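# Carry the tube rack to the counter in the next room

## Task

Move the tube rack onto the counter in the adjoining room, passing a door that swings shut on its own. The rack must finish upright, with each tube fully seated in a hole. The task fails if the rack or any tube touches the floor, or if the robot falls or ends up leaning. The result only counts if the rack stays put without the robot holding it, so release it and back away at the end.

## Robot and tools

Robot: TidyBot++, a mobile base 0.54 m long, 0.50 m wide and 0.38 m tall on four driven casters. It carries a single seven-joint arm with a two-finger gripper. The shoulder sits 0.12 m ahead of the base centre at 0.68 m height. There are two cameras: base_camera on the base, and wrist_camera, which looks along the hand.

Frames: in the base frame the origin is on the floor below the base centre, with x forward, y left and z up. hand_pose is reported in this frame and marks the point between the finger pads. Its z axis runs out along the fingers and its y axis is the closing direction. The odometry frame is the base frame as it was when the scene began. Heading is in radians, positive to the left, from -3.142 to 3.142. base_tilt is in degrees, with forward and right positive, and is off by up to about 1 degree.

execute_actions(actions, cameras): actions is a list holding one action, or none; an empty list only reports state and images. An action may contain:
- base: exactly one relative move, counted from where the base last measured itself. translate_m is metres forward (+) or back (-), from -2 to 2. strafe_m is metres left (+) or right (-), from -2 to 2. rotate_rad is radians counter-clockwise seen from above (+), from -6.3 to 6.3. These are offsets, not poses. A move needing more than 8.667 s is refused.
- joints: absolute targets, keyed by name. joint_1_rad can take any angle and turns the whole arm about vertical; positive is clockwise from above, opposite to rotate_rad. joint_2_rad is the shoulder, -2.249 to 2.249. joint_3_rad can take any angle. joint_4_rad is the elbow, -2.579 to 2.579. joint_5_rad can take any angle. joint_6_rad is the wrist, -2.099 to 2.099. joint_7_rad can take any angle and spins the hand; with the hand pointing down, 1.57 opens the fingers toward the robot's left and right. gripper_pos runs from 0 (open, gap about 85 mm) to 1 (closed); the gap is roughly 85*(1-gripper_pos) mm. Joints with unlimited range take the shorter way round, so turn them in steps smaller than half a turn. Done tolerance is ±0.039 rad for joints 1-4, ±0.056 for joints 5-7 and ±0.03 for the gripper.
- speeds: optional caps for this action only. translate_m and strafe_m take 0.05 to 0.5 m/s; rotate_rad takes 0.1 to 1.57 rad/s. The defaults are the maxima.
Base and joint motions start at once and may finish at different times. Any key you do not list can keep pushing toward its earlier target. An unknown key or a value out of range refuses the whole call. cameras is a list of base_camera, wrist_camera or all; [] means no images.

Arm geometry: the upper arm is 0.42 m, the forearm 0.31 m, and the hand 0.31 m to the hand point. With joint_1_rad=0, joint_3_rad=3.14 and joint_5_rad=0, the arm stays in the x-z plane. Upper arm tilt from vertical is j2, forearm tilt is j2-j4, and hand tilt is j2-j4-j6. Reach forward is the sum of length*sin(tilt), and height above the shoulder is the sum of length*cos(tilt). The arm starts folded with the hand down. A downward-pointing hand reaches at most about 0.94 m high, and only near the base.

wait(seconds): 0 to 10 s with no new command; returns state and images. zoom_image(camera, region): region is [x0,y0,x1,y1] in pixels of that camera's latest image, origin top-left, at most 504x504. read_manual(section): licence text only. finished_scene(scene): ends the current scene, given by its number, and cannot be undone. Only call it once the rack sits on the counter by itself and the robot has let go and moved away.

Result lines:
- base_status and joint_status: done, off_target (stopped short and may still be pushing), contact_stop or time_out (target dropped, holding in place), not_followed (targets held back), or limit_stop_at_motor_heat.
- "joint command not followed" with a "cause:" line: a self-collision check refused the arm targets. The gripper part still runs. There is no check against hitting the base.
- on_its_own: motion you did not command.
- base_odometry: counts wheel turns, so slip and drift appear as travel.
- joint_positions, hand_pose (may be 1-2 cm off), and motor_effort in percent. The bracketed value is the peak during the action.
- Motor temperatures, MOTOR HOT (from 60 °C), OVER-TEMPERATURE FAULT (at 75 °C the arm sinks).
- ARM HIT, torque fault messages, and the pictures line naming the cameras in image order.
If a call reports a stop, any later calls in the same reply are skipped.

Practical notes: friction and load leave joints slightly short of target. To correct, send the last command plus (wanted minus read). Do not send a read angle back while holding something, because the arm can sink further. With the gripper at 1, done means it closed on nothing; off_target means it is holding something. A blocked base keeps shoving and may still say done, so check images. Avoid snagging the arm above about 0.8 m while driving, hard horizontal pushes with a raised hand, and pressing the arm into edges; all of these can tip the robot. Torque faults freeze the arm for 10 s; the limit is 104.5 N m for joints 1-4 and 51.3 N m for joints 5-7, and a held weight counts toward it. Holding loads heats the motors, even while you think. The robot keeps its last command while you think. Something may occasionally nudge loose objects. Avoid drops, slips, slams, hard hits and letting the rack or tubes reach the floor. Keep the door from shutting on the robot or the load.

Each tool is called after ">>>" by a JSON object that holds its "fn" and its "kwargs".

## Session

>>> {"fn": "execute_actions", "kwargs": {"actions": []}}

Scene clock: 0.00 s.
Motor temperatures (°C, as the motors report them): [37 34 31 30 32 36 44]
base_odometry: x=+0.000 y=+0.000 heading=+0.000 (m, m, rad; odometry frame)
base_tilt: forward=-0.2 right=-1.3 (deg)
base_status: not commanded
joint_positions: joint_1_rad=+0.047 joint_2_rad=-0.378 joint_3_rad=+3.200 joint_4_rad=-2.504 joint_5_rad=-0.032 joint_6_rad=-0.892 joint_7_rad=+1.621 gripper_pos=+0.000
joint_status: not commanded
motor_effort: joint_1_rad=+0 joint_2_rad=+1 joint_3_rad=+0 joint_4_rad=+11 joint_5_rad=+1 joint_6_rad=+1 joint_7_rad=+0 (%)
hand_pose: x=+0.2703 y=-0.0044 z=+0.5988 quat_wxyz=(-0.019, +0.997, -0.036, +0.063) (m; base frame)
pictures: base_camera, wrist_camera
Images, in order (width x height): base_camera 644x364, wrist_camera 644x476.

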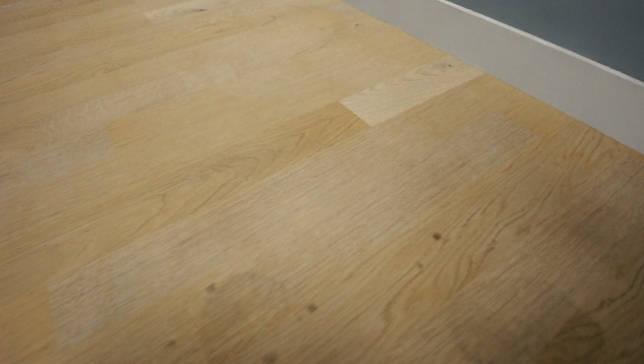

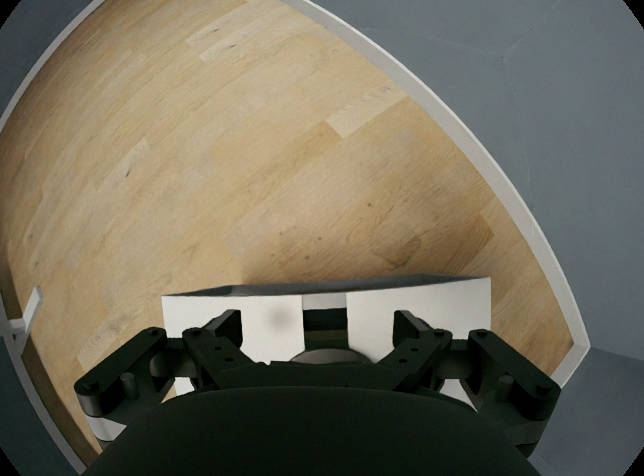

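>>> {"fn": "execute_actions", "kwargs": {"actions": [{"base": {"rotate_rad": 2.15}, "joints": {"joint_1_rad": 0.5, "joint_2_rad": -0.3, "joint_3_rad": 3.12, "joint_4_rad": -2.0, "joint_5_rad": 0.03, "joint_6_rad": -0.2, "joint_7_rad": 1.55}}]}}

Scene clock: 9.40 s.
Motor temperatures (°C, as the motors report them): [37 34 31 30 32 36 44]
base_odometry: x=+0.000 y=+0.000 heading=+2.149 (m, m, rad; odometry frame)
base_tilt: forward=-0.2 right=-1.3 (deg)
base_status: done
joint_positions: joint_1_rad=+0.475 joint_2_rad=-0.312 joint_3_rad=+3.124 joint_4_rad=-2.013 joint_5_rad=-0.015 joint_6_rad=-0.221 joint_7_rad=+1.575 gripper_pos=+0.000
joint_status: all done
motor_effort: joint_1_rad=+0(1) joint_2_rad=-11(13) joint_3_rad=+1(3) joint_4_rad=+21(21) joint_5_rad=+1(1) joint_6_rad=+9(10) joint_7_rad=+0(1) (%)
hand_pose: x=+0.5462 y=-0.2068 z=+0.9345 quat_wxyz=(+0.128, +0.798, -0.188, +0.558) (m; base frame)
pictures: base_camera, wrist_camera
Images, in order (width x height): base_camera 644x364, wrist_camera 644x476.

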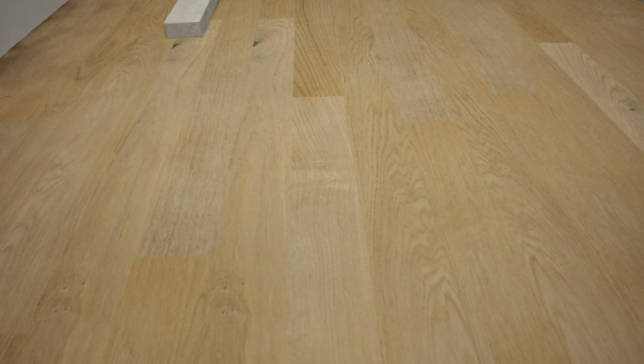

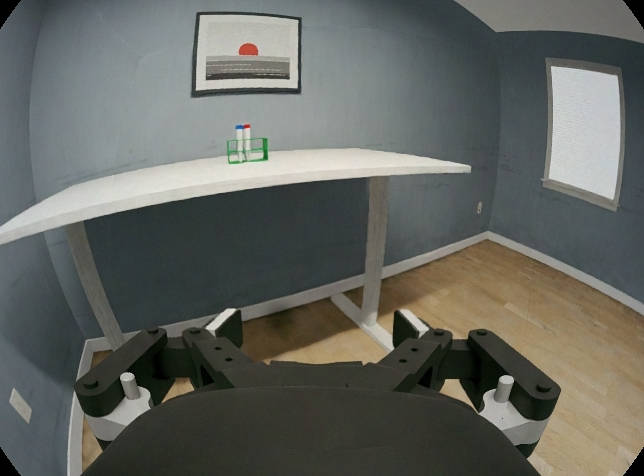

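>>> {"fn": "zoom_image", "kwargs": {"camera": "wrist_camera", "region": [210, 110, 290, 175]}}

Region (210, 110, 290, 175) of wrist_camera's 644x476 image, scaled by 6.300; it fills the top 410 rows of this view, and the rest is white.

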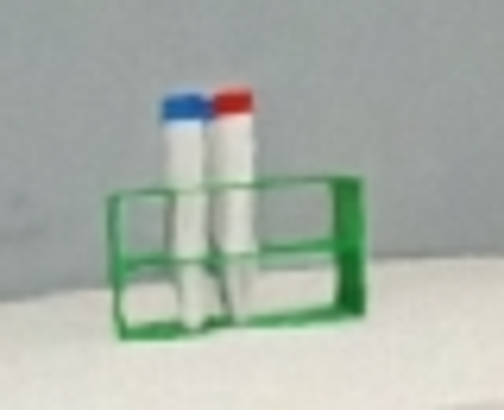

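>>> {"fn": "execute_actions", "kwargs": {"actions": [{"base": {"strafe_m": -0.32}, "joints": {"joint_1_rad": 1.9, "joint_3_rad": 3.15, "joint_6_rad": -0.05}}]}}

Scene clock: 87.60 s.
Motor temperatures (°C, as the motors report them): [37 33 31 31 32 37 44]
base_odometry: x=+0.268 y=+0.175 heading=+2.150 (m, m, rad; odometry frame)
base_tilt: forward=-0.2 right=-1.2 (deg)
base_status: done
joint_positions: joint_1_rad=+1.876 joint_2_rad=-0.304 joint_3_rad=+3.139 joint_4_rad=-2.013 joint_5_rad=-0.014 joint_6_rad=-0.079 joint_7_rad=+1.575 gripper_pos=+0.000
joint_status: all done
motor_effort: joint_1_rad=+0(2) joint_2_rad=-12(14) joint_3_rad=+0(4) joint_4_rad=+21(21) joint_5_rad=+1(1) joint_6_rad=+10(10) joint_7_rad=+0(0) (%)
hand_pose: x=-0.0252 y=-0.4676 z=+0.9729 quat_wxyz=(+0.503, +0.459, -0.630, +0.374) (m; base frame)
pictures: base_camera, wrist_camera
Images, in order (width x height): base_camera 644x364, wrist_camera 644x476.

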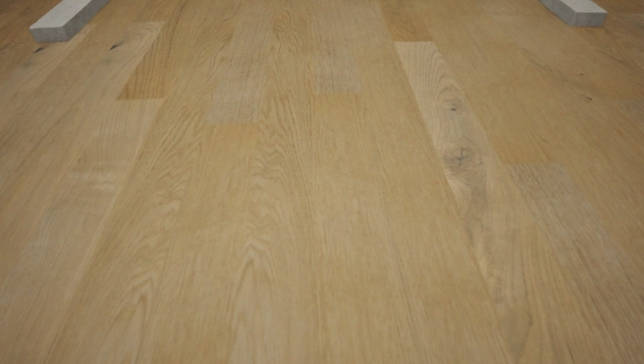

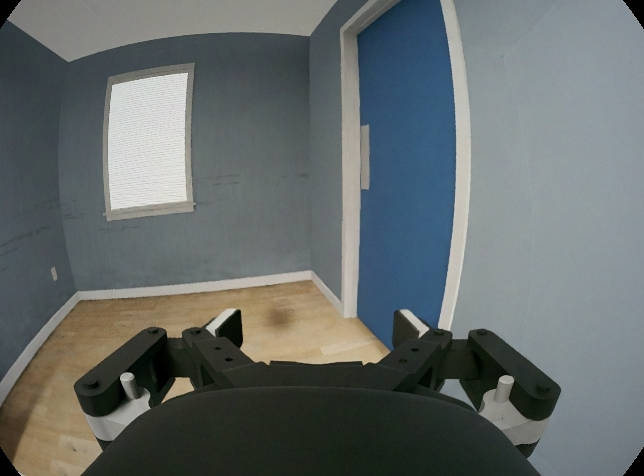

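>>> {"fn": "execute_actions", "kwargs": {"actions": [{"base": {"translate_m": 0.5}, "joints": {"joint_1_rad": -0.022, "joint_2_rad": 0.035, "joint_4_rad": -1.365, "joint_5_rad": 0.04, "joint_6_rad": -0.57, "gripper_pos": 1.0}, "speeds": {"translate_m": 0.3}}]}}

Scene clock: 109.10 s.
Motor temperatures (°C, as the motors report them): [37 33 31 31 32 37 44]
base_odometry: x=-0.006 y=+0.594 heading=+2.150 (m, m, rad; odometry frame)
base_tilt: forward=-0.2 right=-1.3 (deg)
base_status: done
joint_positions: joint_1_rad=-0.001 joint_2_rad=+0.013 joint_3_rad=+3.148 joint_4_rad=-1.385 joint_5_rad=-0.005 joint_6_rad=-0.540 joint_7_rad=+1.575 gripper_pos=+0.999
joint_status: all done
motor_effort: joint_1_rad=+0(2) joint_2_rad=-24(27) joint_3_rad=+1(1) joint_4_rad=+21(22) joint_5_rad=+1(1) joint_6_rad=+10(9) joint_7_rad=-1(0) (%)
hand_pose: x=+0.7249 y=-0.0016 z=+1.0444 quat_wxyz=(+0.001, +0.825, -0.002, +0.566) (m; base frame)
pictures: base_camera, wrist_camera
Images, in order (width x height): base_camera 644x364, wrist_camera 644x476.

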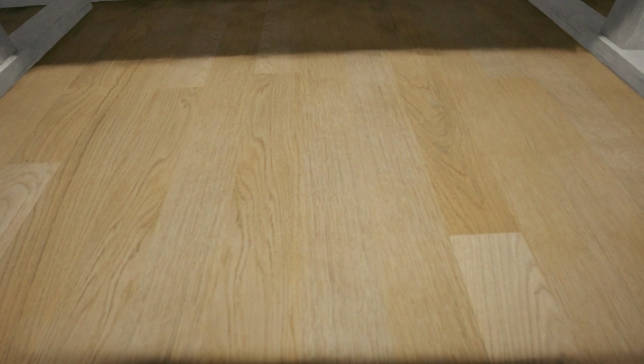

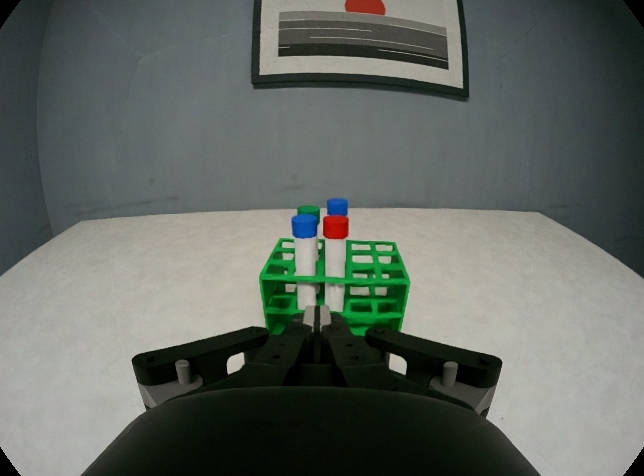

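>>> {"fn": "zoom_image", "kwargs": {"camera": "wrist_camera", "region": [245, 185, 425, 345]}}

Region (245, 185, 425, 345) of wrist_camera's 644x476 image, scaled by 2.800.

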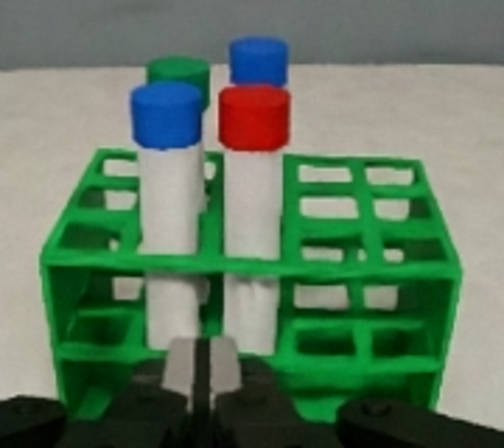

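>>> {"fn": "execute_actions", "kwargs": {"actions": [{"base": {"strafe_m": 0.036}, "joints": {"joint_1_rad": -0.001, "joint_2_rad": 0.015, "joint_4_rad": -1.56, "joint_6_rad": -0.145}}], "cameras": []}}

>>> {"fn": "execute_actions", "kwargs": {"actions": [{"base": {"translate_m": 0.02}, "joints": {"joint_4_rad": -1.66}}], "cameras": ["wrist_camera"]}}

Scene clock: 149.00 s.
Motor temperatures (°C, as the motors report them): [37 33 31 31 32 37 44]
base_odometry: x=-0.036 y=+0.575 heading=+2.149 (m, m, rad; odometry frame)
base_tilt: forward=-0.2 right=-1.3 (deg)
base_status: done
joint_positions: joint_1_rad=-0.001 joint_2_rad=+0.014 joint_3_rad=+3.147 joint_4_rad=-1.543 joint_5_rad=-0.003 joint_6_rad=-0.170 joint_7_rad=+1.575 gripper_pos=+0.999
joint_status: all done
motor_effort: joint_1_rad=+0(2) joint_2_rad=-25(27) joint_3_rad=+1(2) joint_4_rad=+21(22) joint_5_rad=+1(0) joint_6_rad=+9(10) joint_7_rad=+0(1) (%)
hand_pose: x=+0.7469 y=-0.0012 z=+1.0581 quat_wxyz=(+0.002, +0.760, -0.001, +0.649) (m; base frame)
pictures: none
No camera images: the call's "cameras" was empty. Leave "cameras" out to get every camera's image.

Scene clock: 149.93 s.
Motor temperatures (°C, as the motors report them): [37 33 31 31 32 37 44]
base_odometry: x=-0.047 y=+0.591 heading=+2.150 (m, m, rad; odometry frame)
base_tilt: forward=-0.2 right=-1.3 (deg)
base_status: done
joint_positions: joint_1_rad=-0.001 joint_2_rad=+0.015 joint_3_rad=+3.147 joint_4_rad=-1.650 joint_5_rad=-0.003 joint_6_rad=-0.169 joint_7_rad=+1.575 gripper_pos=+0.999
joint_status: all done
motor_effort: joint_1_rad=+1(1) joint_2_rad=-26(28) joint_3_rad=+0(1) joint_4_rad=+21(23) joint_5_rad=+1(2) joint_6_rad=+10(11) joint_7_rad=+0(0) (%)
hand_pose: x=+0.7390 y=-0.0012 z=+0.9920 quat_wxyz=(+0.002, +0.794, -0.001, +0.608) (m; base frame)
pictures: wrist_camera
Images, in order (width x height): wrist_camera 644x476.

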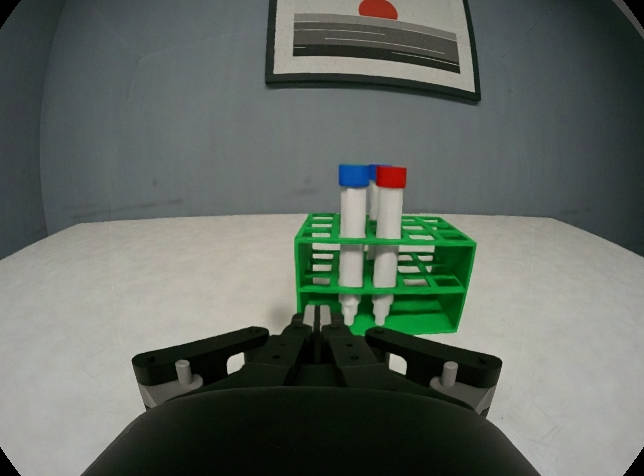

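>>> {"fn": "execute_actions", "kwargs": {"actions": [{"base": {"translate_m": 0.085}, "speeds": {"translate_m": 0.06}}], "cameras": ["wrist_camera"]}}

Scene clock: 159.00 s.
Motor temperatures (°C, as the motors report them): [37 33 31 31 32 37 44]
base_odometry: x=-0.094 y=+0.663 heading=+2.150 (m, m, rad; odometry frame)
base_tilt: forward=-0.2 right=-1.3 (deg)
base_status: done
joint_positions: joint_1_rad=-0.001 joint_2_rad=+0.015 joint_3_rad=+3.147 joint_4_rad=-1.650 joint_5_rad=-0.003 joint_6_rad=-0.169 joint_7_rad=+1.575 gripper_pos=+0.999
joint_status: not commanded
motor_effort: joint_1_rad=+0(2) joint_2_rad=-25(29) joint_3_rad=+0(2) joint_4_rad=+21(22) joint_5_rad=+1(1) joint_6_rad=+10(10) joint_7_rad=+0(0) (%)
hand_pose: x=+0.7389 y=-0.0012 z=+0.9921 quat_wxyz=(+0.002, +0.794, -0.001, +0.608) (m; base frame)
pictures: wrist_camera
Images, in order (width x height): wrist_camera 644x476.

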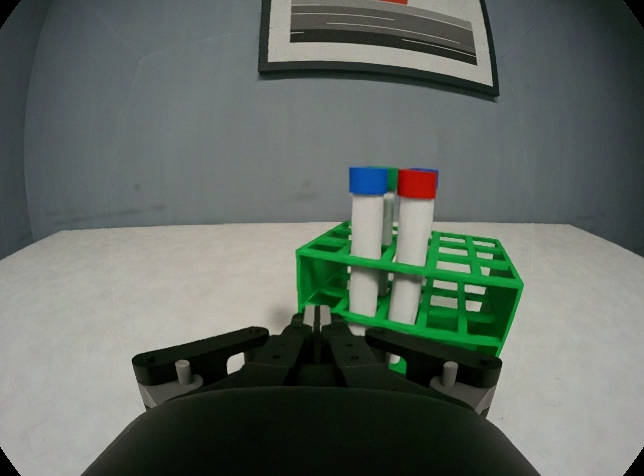

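>>> {"fn": "execute_actions", "kwargs": {"actions": [{"base": {"translate_m": 0.04}, "speeds": {"translate_m": 0.06}}], "cameras": ["wrist_camera"]}}

Scene clock: 167.57 s.
Motor temperatures (°C, as the motors report them): [37 33 31 31 32 37 44]
base_odometry: x=-0.116 y=+0.696 heading=+2.150 (m, m, rad; odometry frame)
base_tilt: forward=-0.2 right=-1.3 (deg)
base_status: done
joint_positions: joint_1_rad=-0.001 joint_2_rad=+0.015 joint_3_rad=+3.147 joint_4_rad=-1.650 joint_5_rad=-0.003 joint_6_rad=-0.169 joint_7_rad=+1.575 gripper_pos=+0.999
joint_status: not commanded
motor_effort: joint_1_rad=+0(2) joint_2_rad=-24(28) joint_3_rad=+1(3) joint_4_rad=+21(22) joint_5_rad=+1(1) joint_6_rad=+9(10) joint_7_rad=+0(0) (%)
hand_pose: x=+0.7388 y=-0.0012 z=+0.9923 quat_wxyz=(+0.002, +0.794, -0.001, +0.608) (m; base frame)
pictures: wrist_camera
Images, in order (width x height): wrist_camera 644x476.

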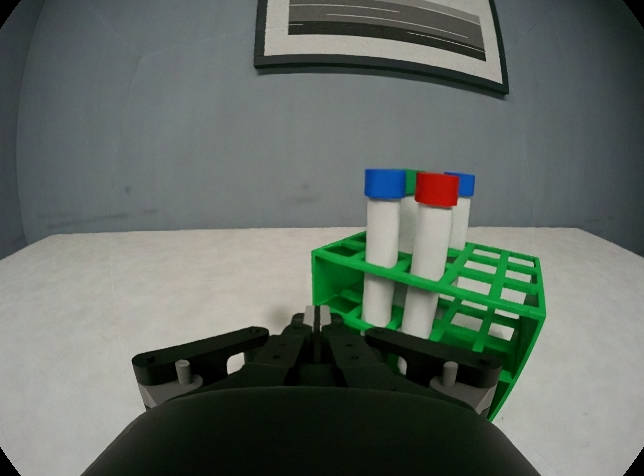

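>>> {"fn": "execute_actions", "kwargs": {"actions": [{"joints": {"joint_1_rad": -0.86}}], "cameras": []}}

>>> {"fn": "execute_actions", "kwargs": {"actions": [{"base": {"strafe_m": -0.669}, "joints": {"joint_2_rad": 0.195, "joint_4_rad": -1.452, "gripper_pos": 0.0}}]}}

Scene clock: 214.77 s.
Motor temperatures (°C, as the motors report them): [37 34 31 31 32 37 44]
base_odometry: x=-0.116 y=+0.696 heading=+2.150 (m, m, rad; odometry frame)
base_tilt: forward=-0.2 right=-1.3 (deg)
base_status: not commanded
joint_positions: joint_1_rad=-0.839 joint_2_rad=+0.015 joint_3_rad=+3.147 joint_4_rad=-1.650 joint_5_rad=-0.003 joint_6_rad=-0.169 joint_7_rad=+1.575 gripper_pos=+0.999
joint_status: all done
motor_effort: joint_1_rad=+0(2) joint_2_rad=-25(26) joint_3_rad=+0(2) joint_4_rad=+21(21) joint_5_rad=+1(1) joint_6_rad=+10(10) joint_7_rad=+0(1) (%)
hand_pose: x=+0.5346 y=+0.4599 z=+0.9923 quat_wxyz=(-0.246, +0.725, +0.322, +0.557) (m; base frame)
pictures: none
No camera images: the call's "cameras" was empty. Leave "cameras" out to get every camera's image.

Scene clock: 217.47 s.
Motor temperatures (°C, as the motors report them): [37 34 31 31 32 37 44]
base_odometry: x=+0.443 y=+1.063 heading=+2.151 (m, m, rad; odometry frame)
base_tilt: forward=-0.2 right=-1.3 (deg)
base_status: done
joint_positions: joint_1_rad=-0.841 joint_2_rad=+0.195 joint_3_rad=+3.147 joint_4_rad=-1.471 joint_5_rad=-0.003 joint_6_rad=-0.169 joint_7_rad=+1.575 gripper_pos=+0.000
joint_status: all done
motor_effort: joint_1_rad=-1(1) joint_2_rad=-31(35) joint_3_rad=+0(1) joint_4_rad=+21(22) joint_5_rad=+1(1) joint_6_rad=+9(10) joint_7_rad=+0(0) (%)
hand_pose: x=+0.5839 y=+0.5167 z=+0.9838 quat_wxyz=(-0.246, +0.725, +0.323, +0.556) (m; base frame)
pictures: base_camera, wrist_camera
Images, in order (width x height): base_camera 644x364, wrist_camera 644x476.

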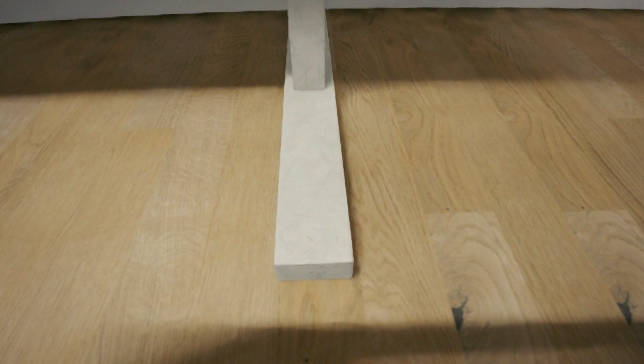

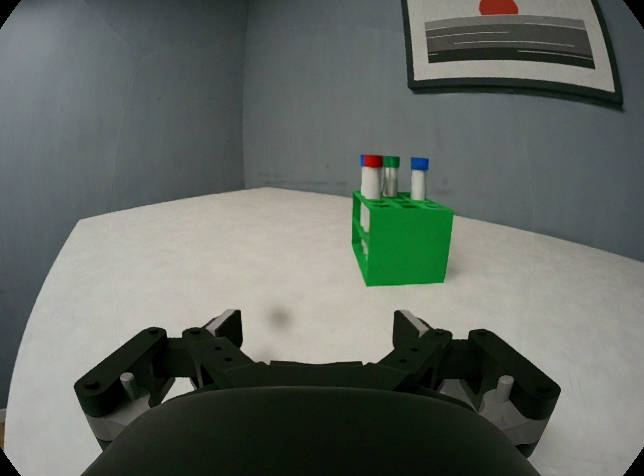

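>>> {"fn": "execute_actions", "kwargs": {"actions": [{"base": {"translate_m": 0.112}, "joints": {"joint_1_rad": -0.842, "joint_2_rad": 0.19, "joint_4_rad": -1.442}, "speeds": {"translate_m": 0.15}}]}}

Scene clock: 227.03 s.
Motor temperatures (°C, as the motors report them): [37 34 31 31 33 37 44]
base_odometry: x=+0.382 y=+1.157 heading=+2.150 (m, m, rad; odometry frame)
base_tilt: forward=-0.2 right=-1.3 (deg)
base_status: done
joint_positions: joint_1_rad=-0.841 joint_2_rad=+0.194 joint_3_rad=+3.147 joint_4_rad=-1.461 joint_5_rad=-0.003 joint_6_rad=-0.168 joint_7_rad=+1.575 gripper_pos=+0.000
joint_status: all done
motor_effort: joint_1_rad=+0(3) joint_2_rad=-33(35) joint_3_rad=+0(3) joint_4_rad=+21(23) joint_5_rad=+1(1) joint_6_rad=+10(10) joint_7_rad=+0(1) (%)
hand_pose: x=+0.5845 y=+0.5173 z=+0.9902 quat_wxyz=(-0.248, +0.722, +0.322, +0.560) (m; base frame)
pictures: base_camera, wrist_camera
Images, in order (width x height): base_camera 644x364, wrist_camera 644x476.

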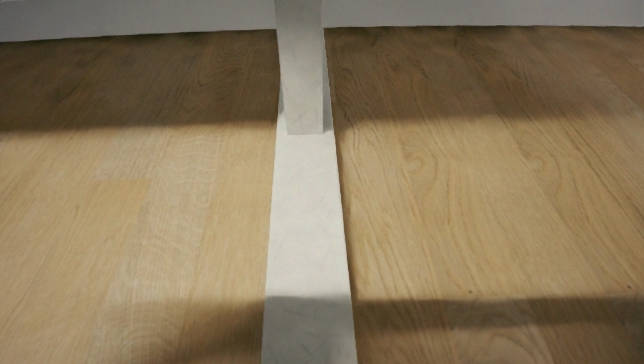

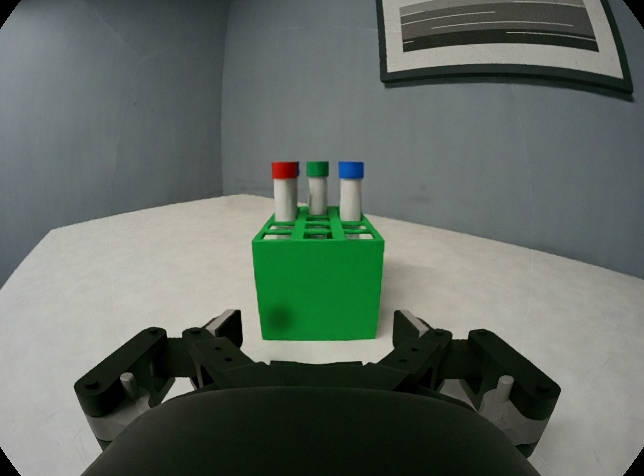

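>>> {"fn": "zoom_image", "kwargs": {"camera": "wrist_camera", "region": [195, 150, 445, 370]}}

Region (195, 150, 445, 370) of wrist_camera's 644x476 image, scaled by 2.016; it fills the top 444 rows of this view, and the rest is white.

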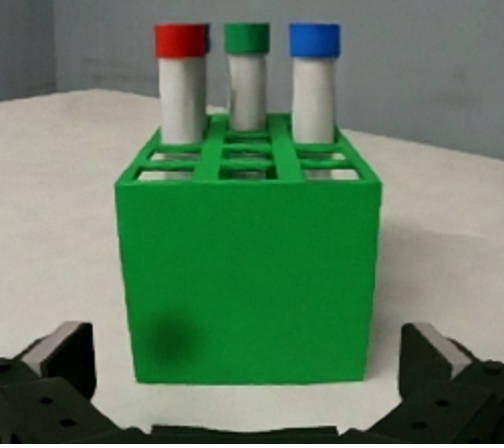

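>>> {"fn": "execute_actions", "kwargs": {"actions": [{"joints": {"joint_2_rad": 0.278, "joint_4_rad": -1.345}}], "cameras": ["wrist_camera"]}}

Scene clock: 246.53 s.
Motor temperatures (°C, as the motors report them): [37 34 31 31 33 37 44]
base_odometry: x=+0.382 y=+1.157 heading=+2.150 (m, m, rad; odometry frame)
base_tilt: forward=-0.2 right=-1.3 (deg)
base_status: not commanded
joint_positions: joint_1_rad=-0.841 joint_2_rad=+0.265 joint_3_rad=+3.147 joint_4_rad=-1.360 joint_5_rad=-0.003 joint_6_rad=-0.168 joint_7_rad=+1.575 gripper_pos=+0.000
joint_status: all done
motor_effort: joint_1_rad=+0(0) joint_2_rad=-35(36) joint_3_rad=+0(1) joint_4_rad=+21(22) joint_5_rad=+2(1) joint_6_rad=+10(10) joint_7_rad=+0(0) (%)
hand_pose: x=+0.6058 y=+0.5411 z=+1.0020 quat_wxyz=(-0.252, +0.714, +0.318, +0.571) (m; base frame)
pictures: wrist_camera
Images, in order (width x height): wrist_camera 644x476.

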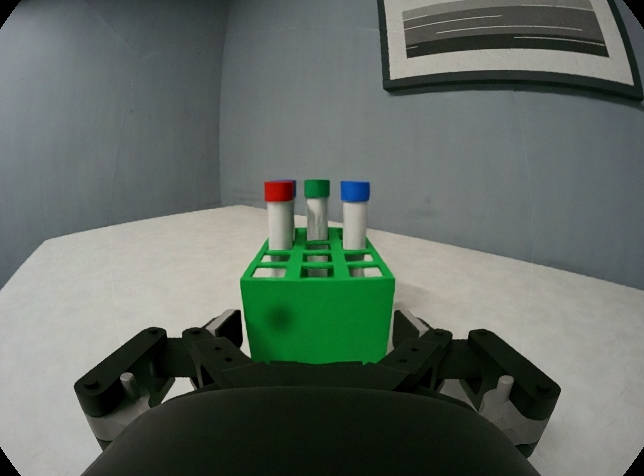

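>>> {"fn": "execute_actions", "kwargs": {"actions": [{"joints": {"joint_2_rad": 0.362, "joint_4_rad": -1.252}}], "cameras": ["wrist_camera"]}}

Scene clock: 251.23 s.
Motor temperatures (°C, as the motors report them): [37 34 31 31 33 37 44]
base_odometry: x=+0.382 y=+1.157 heading=+2.150 (m, m, rad; odometry frame)
base_tilt: forward=-0.2 right=-1.3 (deg)
base_status: not commanded
joint_positions: joint_1_rad=-0.841 joint_2_rad=+0.351 joint_3_rad=+3.147 joint_4_rad=-1.268 joint_5_rad=-0.003 joint_6_rad=-0.168 joint_7_rad=+1.575 gripper_pos=+0.000
joint_status: all done
motor_effort: joint_1_rad=+0(1) joint_2_rad=-38(40) joint_3_rad=+0(1) joint_4_rad=+21(22) joint_5_rad=+2(1) joint_6_rad=+10(10) joint_7_rad=-1(0) (%)
hand_pose: x=+0.6291 y=+0.5673 z=+0.9947 quat_wxyz=(-0.253, +0.712, +0.317, +0.573) (m; base frame)
pictures: wrist_camera
Images, in order (width x height): wrist_camera 644x476.

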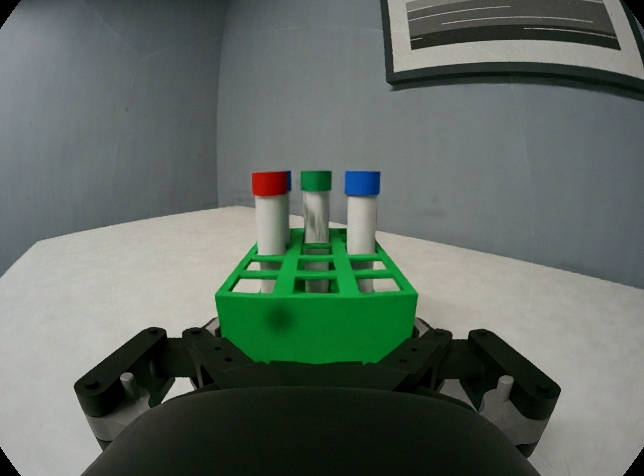

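The rack is between the fingers now, so I'll close the gripper.

>>> {"fn": "execute_actions", "kwargs": {"actions": [{"joints": {"gripper_pos": 1.0}}], "cameras": ["wrist_camera"]}}

Scene clock: 254.13 s.
Motor temperatures (°C, as the motors report them): [37 34 31 31 33 37 44]
base_odometry: x=+0.382 y=+1.157 heading=+2.150 (m, m, rad; odometry frame)
base_tilt: forward=-0.2 right=-1.3 (deg)
base_status: not commanded
joint_positions: joint_1_rad=-0.841 joint_2_rad=+0.352 joint_3_rad=+3.147 joint_4_rad=-1.267 joint_5_rad=-0.003 joint_6_rad=-0.168 joint_7_rad=+1.575 gripper_pos=+0.063
joint_status: gripper_pos off_target (ended at +0.063, target +1.000)
motor_effort: joint_1_rad=+0(0) joint_2_rad=-38(39) joint_3_rad=+0(1) joint_4_rad=+21(22) joint_5_rad=+2(1) joint_6_rad=+10(10) joint_7_rad=+0(0) (%)
hand_pose: x=+0.6292 y=+0.5674 z=+0.9949 quat_wxyz=(-0.253, +0.712, +0.317, +0.573) (m; base frame)
pictures: wrist_camera
Images, in order (width x height): wrist_camera 644x476.

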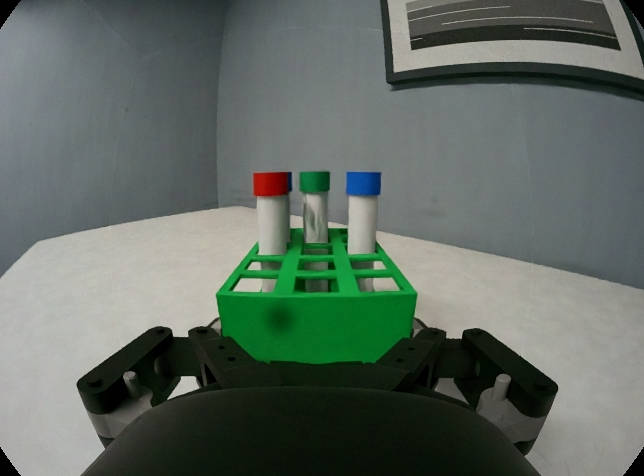

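>>> {"fn": "execute_actions", "kwargs": {"actions": [{"joints": {"joint_2_rad": 0.345, "joint_4_rad": -1.0, "joint_6_rad": -0.43}}], "cameras": ["wrist_camera"]}}

Scene clock: 260.43 s.
Motor temperatures (°C, as the motors report them): [37 34 31 31 33 37 44]
base_odometry: x=+0.382 y=+1.157 heading=+2.150 (m, m, rad; odometry frame)
base_tilt: forward=-0.2 right=-1.3 (deg)
base_status: not commanded
joint_positions: joint_1_rad=-0.841 joint_2_rad=+0.357 joint_3_rad=+3.147 joint_4_rad=-1.021 joint_5_rad=-0.003 joint_6_rad=-0.408 joint_7_rad=+1.575 gripper_pos=+0.063
joint_status: all done
motor_effort: joint_1_rad=+0(0) joint_2_rad=-40(43) joint_3_rad=+0(0) joint_4_rad=+22(24) joint_5_rad=+2(1) joint_6_rad=+11(10) joint_7_rad=+0(0) (%)
hand_pose: x=+0.6266 y=+0.5650 z=+1.0697 quat_wxyz=(-0.254, +0.711, +0.318, +0.573) (m; base frame)
pictures: wrist_camera
Images, in order (width x height): wrist_camera 644x476.

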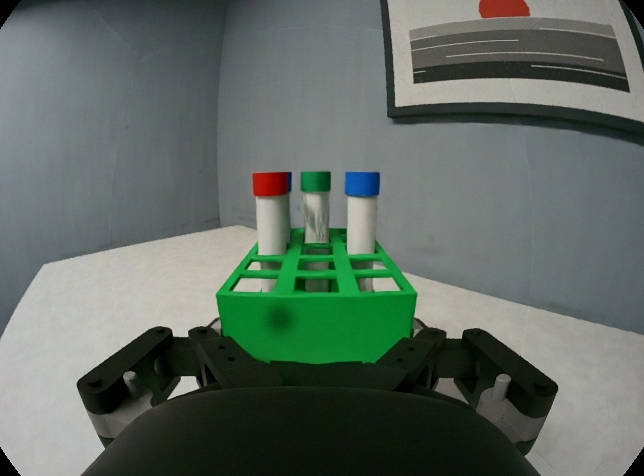

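>>> {"fn": "execute_actions", "kwargs": {"actions": [{"base": {"translate_m": -0.92}, "joints": {"joint_2_rad": -0.31, "joint_6_rad": -1.08}}], "cameras": ["wrist_camera"]}}

>>> {"fn": "execute_actions", "kwargs": {"actions": [{"base": {"rotate_rad": 3.2}, "joints": {"joint_1_rad": 0.022, "joint_2_rad": -0.93, "joint_6_rad": -1.71}, "speeds": {"rotate_rad": 1.3}}]}}

Scene clock: 288.33 s.
Motor temperatures (°C, as the motors report them): [37 35 31 31 33 37 44]
base_odometry: x=+0.887 y=+0.387 heading=+2.151 (m, m, rad; odometry frame)
base_tilt: forward=-0.2 right=-1.3 (deg)
base_status: done
joint_positions: joint_1_rad=-0.843 joint_2_rad=-0.310 joint_3_rad=+3.149 joint_4_rad=-1.017 joint_5_rad=+0.000 joint_6_rad=-1.060 joint_7_rad=+1.575 gripper_pos=+0.063
joint_status: all done
motor_effort: joint_1_rad=+1(5) joint_2_rad=-6(46) joint_3_rad=+2(4) joint_4_rad=+17(24) joint_5_rad=+1(1) joint_6_rad=+10(12) joint_7_rad=+0(1) (%)
hand_pose: x=+0.3748 y=+0.2827 z=+1.2610 quat_wxyz=(-0.257, +0.706, +0.314, +0.580) (m; base frame)
pictures: wrist_camera
Images, in order (width x height): wrist_camera 644x476.

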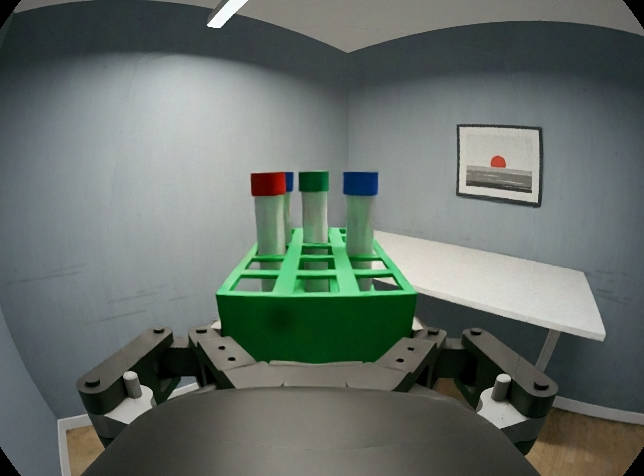

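Scene clock: 291.90 s.
Motor temperatures (°C, as the motors report them): [37 35 31 31 33 37 44]
base_odometry: x=+0.887 y=+0.387 heading=-0.934 (m, m, rad; odometry frame)
base_tilt: forward=-0.2 right=-1.3 (deg)
base_status: done
joint_positions: joint_1_rad=+0.000 joint_2_rad=-0.925 joint_3_rad=+3.149 joint_4_rad=-1.017 joint_5_rad=+0.000 joint_6_rad=-1.690 joint_7_rad=+1.575 gripper_pos=+0.063
joint_status: all done
motor_effort: joint_1_rad=+0(0) joint_2_rad=+25(27) joint_3_rad=+1(2) joint_4_rad=+8(18) joint_5_rad=+1(0) joint_6_rad=+11(11) joint_7_rad=-1(1) (%)
hand_pose: x=+0.1162 y=-0.0019 z=+1.1827 quat_wxyz=(+0.000, +0.778, -0.002, +0.629) (m; base frame)
pictures: base_camera, wrist_camera
Images, in order (width x height): base_camera 644x364, wrist_camera 644x476.

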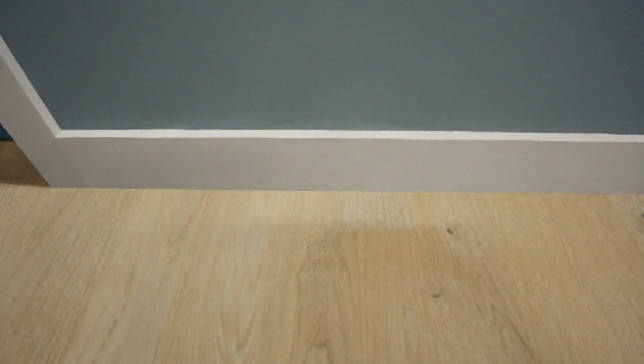

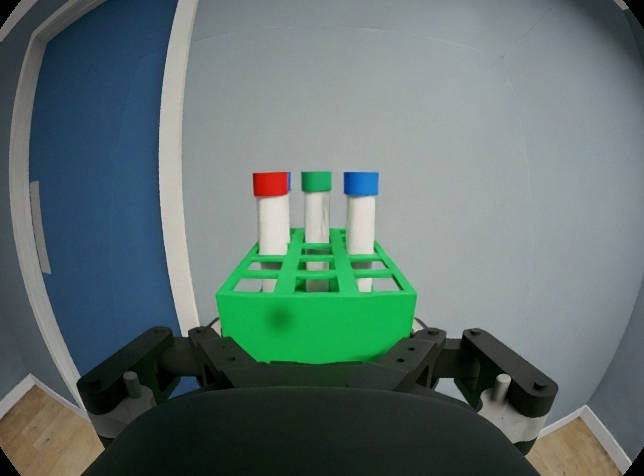

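>>> {"fn": "execute_actions", "kwargs": {"actions": [{"base": {"strafe_m": 0.87}}]}}

Scene clock: 302.23 s.
Motor temperatures (°C, as the motors report them): [37 35 31 31 33 37 44]
base_odometry: x=+1.585 y=+0.906 heading=-0.932 (m, m, rad; odometry frame)
base_tilt: forward=-0.2 right=-1.3 (deg)
base_status: done
joint_positions: joint_1_rad=+0.005 joint_2_rad=-0.925 joint_3_rad=+3.150 joint_4_rad=-1.017 joint_5_rad=+0.002 joint_6_rad=-1.690 joint_7_rad=+1.575 gripper_pos=+0.063
joint_status: not commanded
motor_effort: joint_1_rad=+0(3) joint_2_rad=+25(26) joint_3_rad=+2(2) joint_4_rad=+8(8) joint_5_rad=+1(0) joint_6_rad=+10(11) joint_7_rad=-1(0) (%)
hand_pose: x=+0.1162 y=-0.0026 z=+1.1827 quat_wxyz=(+0.003, +0.778, -0.005, +0.628) (m; base frame)
pictures: base_camera, wrist_camera
Images, in order (width x height): base_camera 644x364, wrist_camera 644x476.

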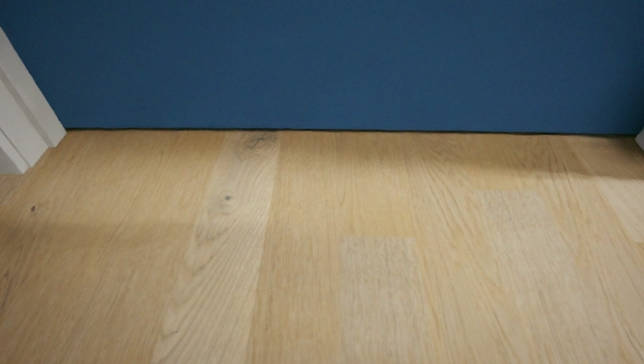

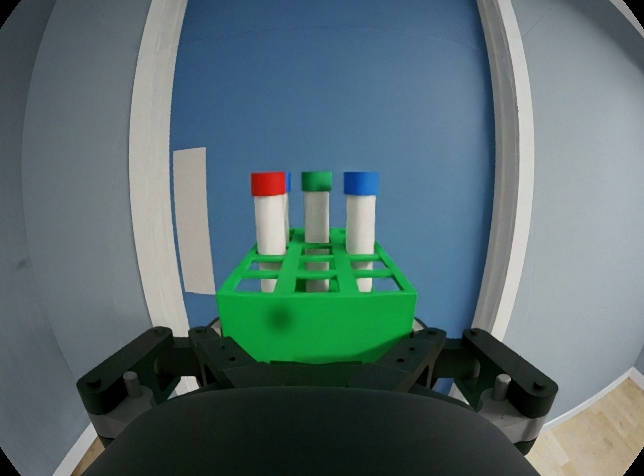

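>>> {"fn": "execute_actions", "kwargs": {"actions": [{"base": {"strafe_m": 0.065}, "joints": {"joint_1_rad": 0.005}}], "cameras": []}}

>>> {"fn": "execute_actions", "kwargs": {"actions": [{"base": {"translate_m": 0.375}}], "cameras": ["wrist_camera"]}}

>>> {"fn": "execute_actions", "kwargs": {"actions": [{"base": {"translate_m": 0.22}, "speeds": {"translate_m": 0.08}}]}}

Scene clock: 307.73 s.
Motor temperatures (°C, as the motors report them): [37 35 31 31 33 37 44]
base_odometry: x=+1.638 y=+0.945 heading=-0.931 (m, m, rad; odometry frame)
base_tilt: forward=-0.2 right=-1.3 (deg)
base_status: done
joint_positions: joint_1_rad=+0.002 joint_2_rad=-0.925 joint_3_rad=+3.148 joint_4_rad=-1.017 joint_5_rad=+0.003 joint_6_rad=-1.690 joint_7_rad=+1.575 gripper_pos=+0.063
joint_status: all done
motor_effort: joint_1_rad=+0(3) joint_2_rad=+24(27) joint_3_rad=+1(3) joint_4_rad=+8(8) joint_5_rad=+2(3) joint_6_rad=+11(11) joint_7_rad=+0(1) (%)
hand_pose: x=+0.1162 y=-0.0022 z=+1.1827 quat_wxyz=(+0.002, +0.778, -0.004, +0.628) (m; base frame)
pictures: none
No camera images: the call's "cameras" was empty. Leave "cameras" out to get every camera's image.

Scene clock: 309.83 s.
Motor temperatures (°C, as the motors report them): [37 35 31 31 33 37 44]
base_odometry: x=+1.862 y=+0.644 heading=-0.931 (m, m, rad; odometry frame)
base_tilt: forward=-0.2 right=-1.3 (deg)
base_status: done
joint_positions: joint_1_rad=+0.002 joint_2_rad=-0.922 joint_3_rad=+3.148 joint_4_rad=-1.017 joint_5_rad=+0.003 joint_6_rad=-1.690 joint_7_rad=+1.575 gripper_pos=+0.063
joint_status: not commanded
motor_effort: joint_1_rad=+0(2) joint_2_rad=+25(30) joint_3_rad=+1(2) joint_4_rad=+7(10) joint_5_rad=+1(1) joint_6_rad=+11(11) joint_7_rad=+0(0) (%)
hand_pose: x=+0.1176 y=-0.0022 z=+1.1829 quat_wxyz=(+0.002, +0.779, -0.004, +0.627) (m; base frame)
pictures: wrist_camera
Images, in order (width x height): wrist_camera 644x476.

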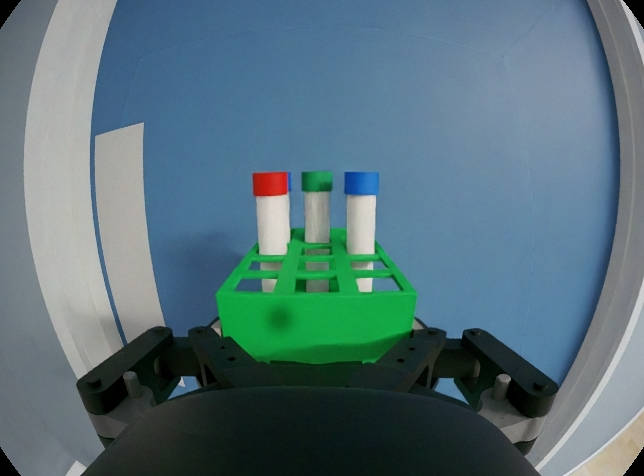

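Scene clock: 313.10 s.
Motor temperatures (°C, as the motors report them): [37 35 31 31 33 37 44]
base_odometry: x=+1.993 y=+0.468 heading=-0.931 (m, m, rad; odometry frame)
base_tilt: forward=-0.2 right=-1.3 (deg)
base_status: done
joint_positions: joint_1_rad=+0.002 joint_2_rad=-0.926 joint_3_rad=+3.148 joint_4_rad=-1.016 joint_5_rad=+0.003 joint_6_rad=-1.691 joint_7_rad=+1.575 gripper_pos=+0.063
joint_status: not commanded
motor_effort: joint_1_rad=+0(2) joint_2_rad=+24(34) joint_3_rad=+1(2) joint_4_rad=+7(10) joint_5_rad=+1(0) joint_6_rad=+10(11) joint_7_rad=+0(0) (%)
hand_pose: x=+0.1156 y=-0.0024 z=+1.1830 quat_wxyz=(+0.002, +0.777, -0.004, +0.629) (m; base frame)
pictures: base_camera, wrist_camera
Images, in order (width x height): base_camera 644x364, wrist_camera 644x476.

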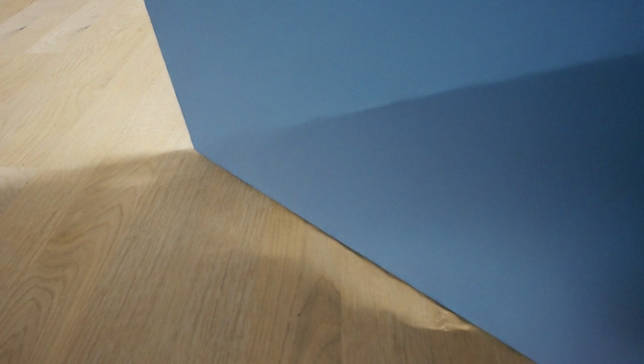

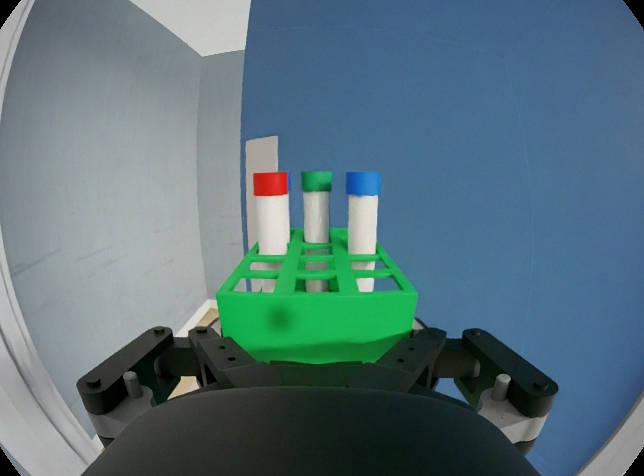

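>>> {"fn": "execute_actions", "kwargs": {"actions": []}}

Scene clock: 324.07 s.
Motor temperatures (°C, as the motors report them): [37 34 31 31 33 37 44]
base_odometry: x=+1.993 y=+0.468 heading=-0.931 (m, m, rad; odometry frame)
base_tilt: forward=-0.2 right=-1.3 (deg)
base_status: done
joint_positions: joint_1_rad=+0.002 joint_2_rad=-0.926 joint_3_rad=+3.148 joint_4_rad=-1.016 joint_5_rad=+0.004 joint_6_rad=-1.691 joint_7_rad=+1.575 gripper_pos=+0.063
joint_status: not commanded
motor_effort: joint_1_rad=+0(2) joint_2_rad=+24(34) joint_3_rad=+2(2) joint_4_rad=+8(10) joint_5_rad=+1(0) joint_6_rad=+11(11) joint_7_rad=+0(0) (%)
hand_pose: x=+0.1155 y=-0.0024 z=+1.1830 quat_wxyz=(+0.003, +0.777, -0.004, +0.629) (m; base frame)
pictures: base_camera, wrist_camera
Images, in order (width x height): base_camera 644x364, wrist_camera 644x476.

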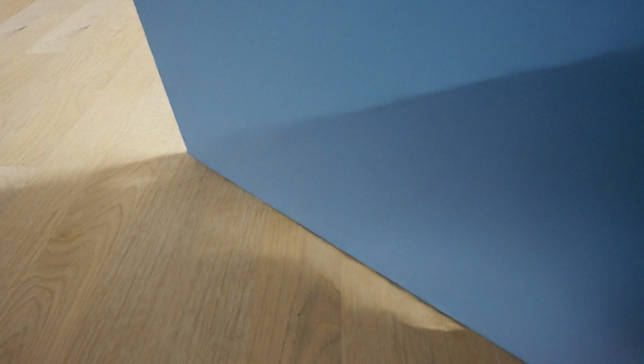

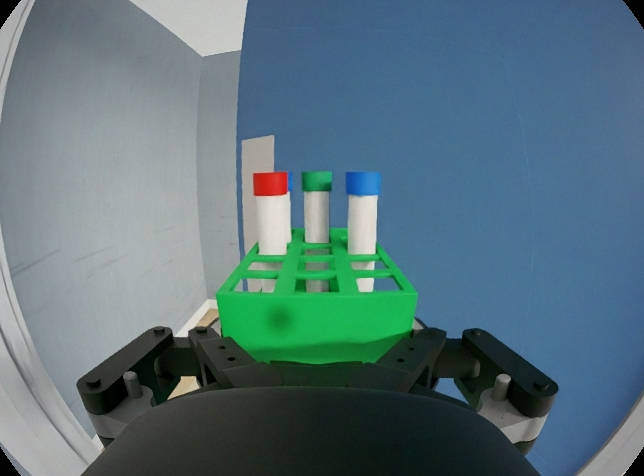

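>>> {"fn": "execute_actions", "kwargs": {"actions": [{"base": {"translate_m": 0.35}, "speeds": {"translate_m": 0.14}}]}}

Scene clock: 328.70 s.
Motor temperatures (°C, as the motors report them): [37 34 31 31 33 37 44]
base_odometry: x=+2.202 y=+0.187 heading=-0.931 (m, m, rad; odometry frame)
base_tilt: forward=-0.2 right=-1.3 (deg)
base_status: done
joint_positions: joint_1_rad=+0.002 joint_2_rad=-0.928 joint_3_rad=+3.148 joint_4_rad=-1.016 joint_5_rad=+0.004 joint_6_rad=-1.691 joint_7_rad=+1.575 gripper_pos=+0.063
joint_status: not commanded
motor_effort: joint_1_rad=+1(1) joint_2_rad=+25(28) joint_3_rad=+1(2) joint_4_rad=+7(9) joint_5_rad=+1(2) joint_6_rad=+11(11) joint_7_rad=-1(0) (%)
hand_pose: x=+0.1142 y=-0.0024 z=+1.1832 quat_wxyz=(+0.003, +0.776, -0.004, +0.630) (m; base frame)
pictures: base_camera, wrist_camera
Images, in order (width x height): base_camera 644x364, wrist_camera 644x476.

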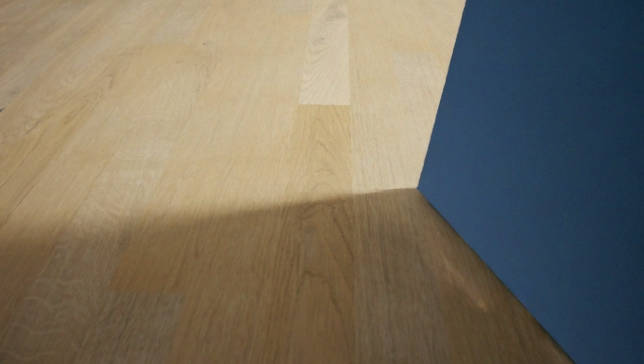

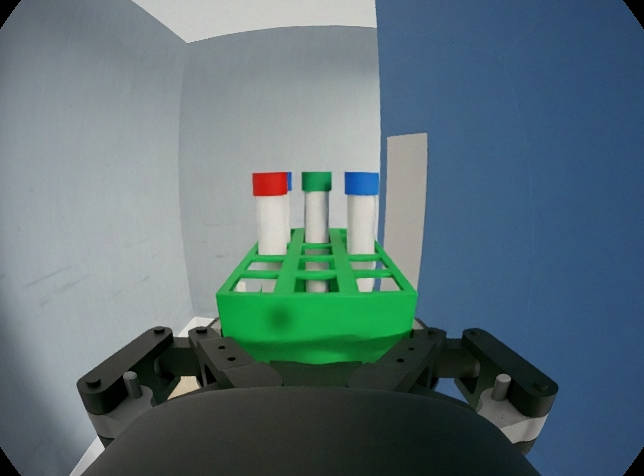

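>>> {"fn": "execute_actions", "kwargs": {"actions": [{"base": {"translate_m": 1.0}, "speeds": {"translate_m": 0.25}}]}}

Scene clock: 338.03 s.
Motor temperatures (°C, as the motors report them): [37 34 31 31 33 37 44]
base_odometry: x=+2.800 y=-0.615 heading=-0.931 (m, m, rad; odometry frame)
base_tilt: forward=-0.2 right=-1.3 (deg)
base_status: done
joint_positions: joint_1_rad=+0.002 joint_2_rad=-0.929 joint_3_rad=+3.148 joint_4_rad=-1.015 joint_5_rad=+0.004 joint_6_rad=-1.691 joint_7_rad=+1.575 gripper_pos=+0.063
joint_status: not commanded
motor_effort: joint_1_rad=-1(3) joint_2_rad=+24(28) joint_3_rad=+1(4) joint_4_rad=+8(9) joint_5_rad=+1(3) joint_6_rad=+11(11) joint_7_rad=+1(0) (%)
hand_pose: x=+0.1139 y=-0.0026 z=+1.1832 quat_wxyz=(+0.003, +0.776, -0.004, +0.631) (m; base frame)
pictures: base_camera, wrist_camera
Images, in order (width x height): base_camera 644x364, wrist_camera 644x476.

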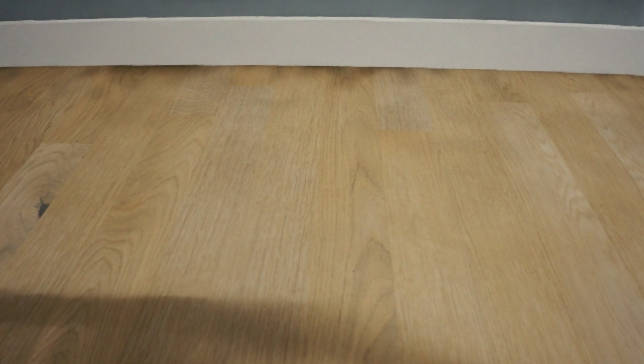

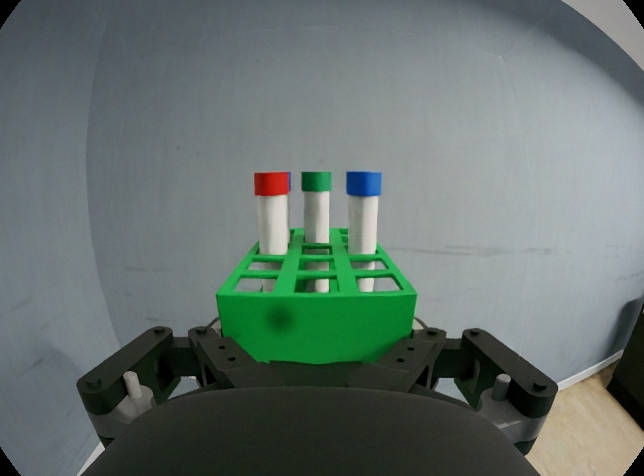

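>>> {"fn": "execute_actions", "kwargs": {"actions": [{"base": {"rotate_rad": -1.6}, "joints": {"joint_4_rad": -1.78, "joint_6_rad": -0.925}, "speeds": {"rotate_rad": 0.9}}]}}

Scene clock: 349.07 s.
Motor temperatures (°C, as the motors report them): [37 34 31 31 33 37 44]
base_odometry: x=+2.799 y=-0.615 heading=-2.529 (m, m, rad; odometry frame)
base_tilt: forward=-0.2 right=-1.3 (deg)
base_status: done
joint_positions: joint_1_rad=+0.002 joint_2_rad=-0.929 joint_3_rad=+3.148 joint_4_rad=-1.771 joint_5_rad=+0.004 joint_6_rad=-0.960 joint_7_rad=+1.575 gripper_pos=+0.063
joint_status: all done
motor_effort: joint_1_rad=+1(2) joint_2_rad=+13(26) joint_3_rad=+1(2) joint_4_rad=+18(19) joint_5_rad=+1(2) joint_6_rad=+10(12) joint_7_rad=+0(0) (%)
hand_pose: x=+0.3194 y=-0.0030 z=+1.0720 quat_wxyz=(+0.003, +0.784, -0.003, +0.621) (m; base frame)
pictures: base_camera, wrist_camera
Images, in order (width x height): base_camera 644x364, wrist_camera 644x476.

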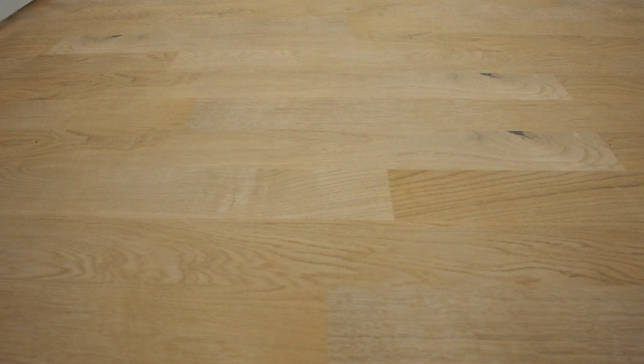

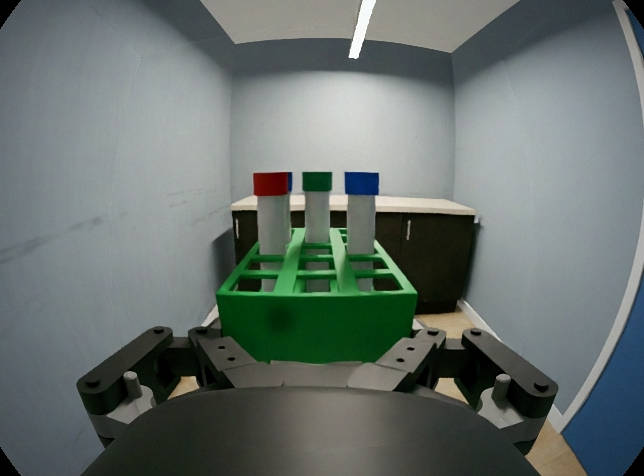

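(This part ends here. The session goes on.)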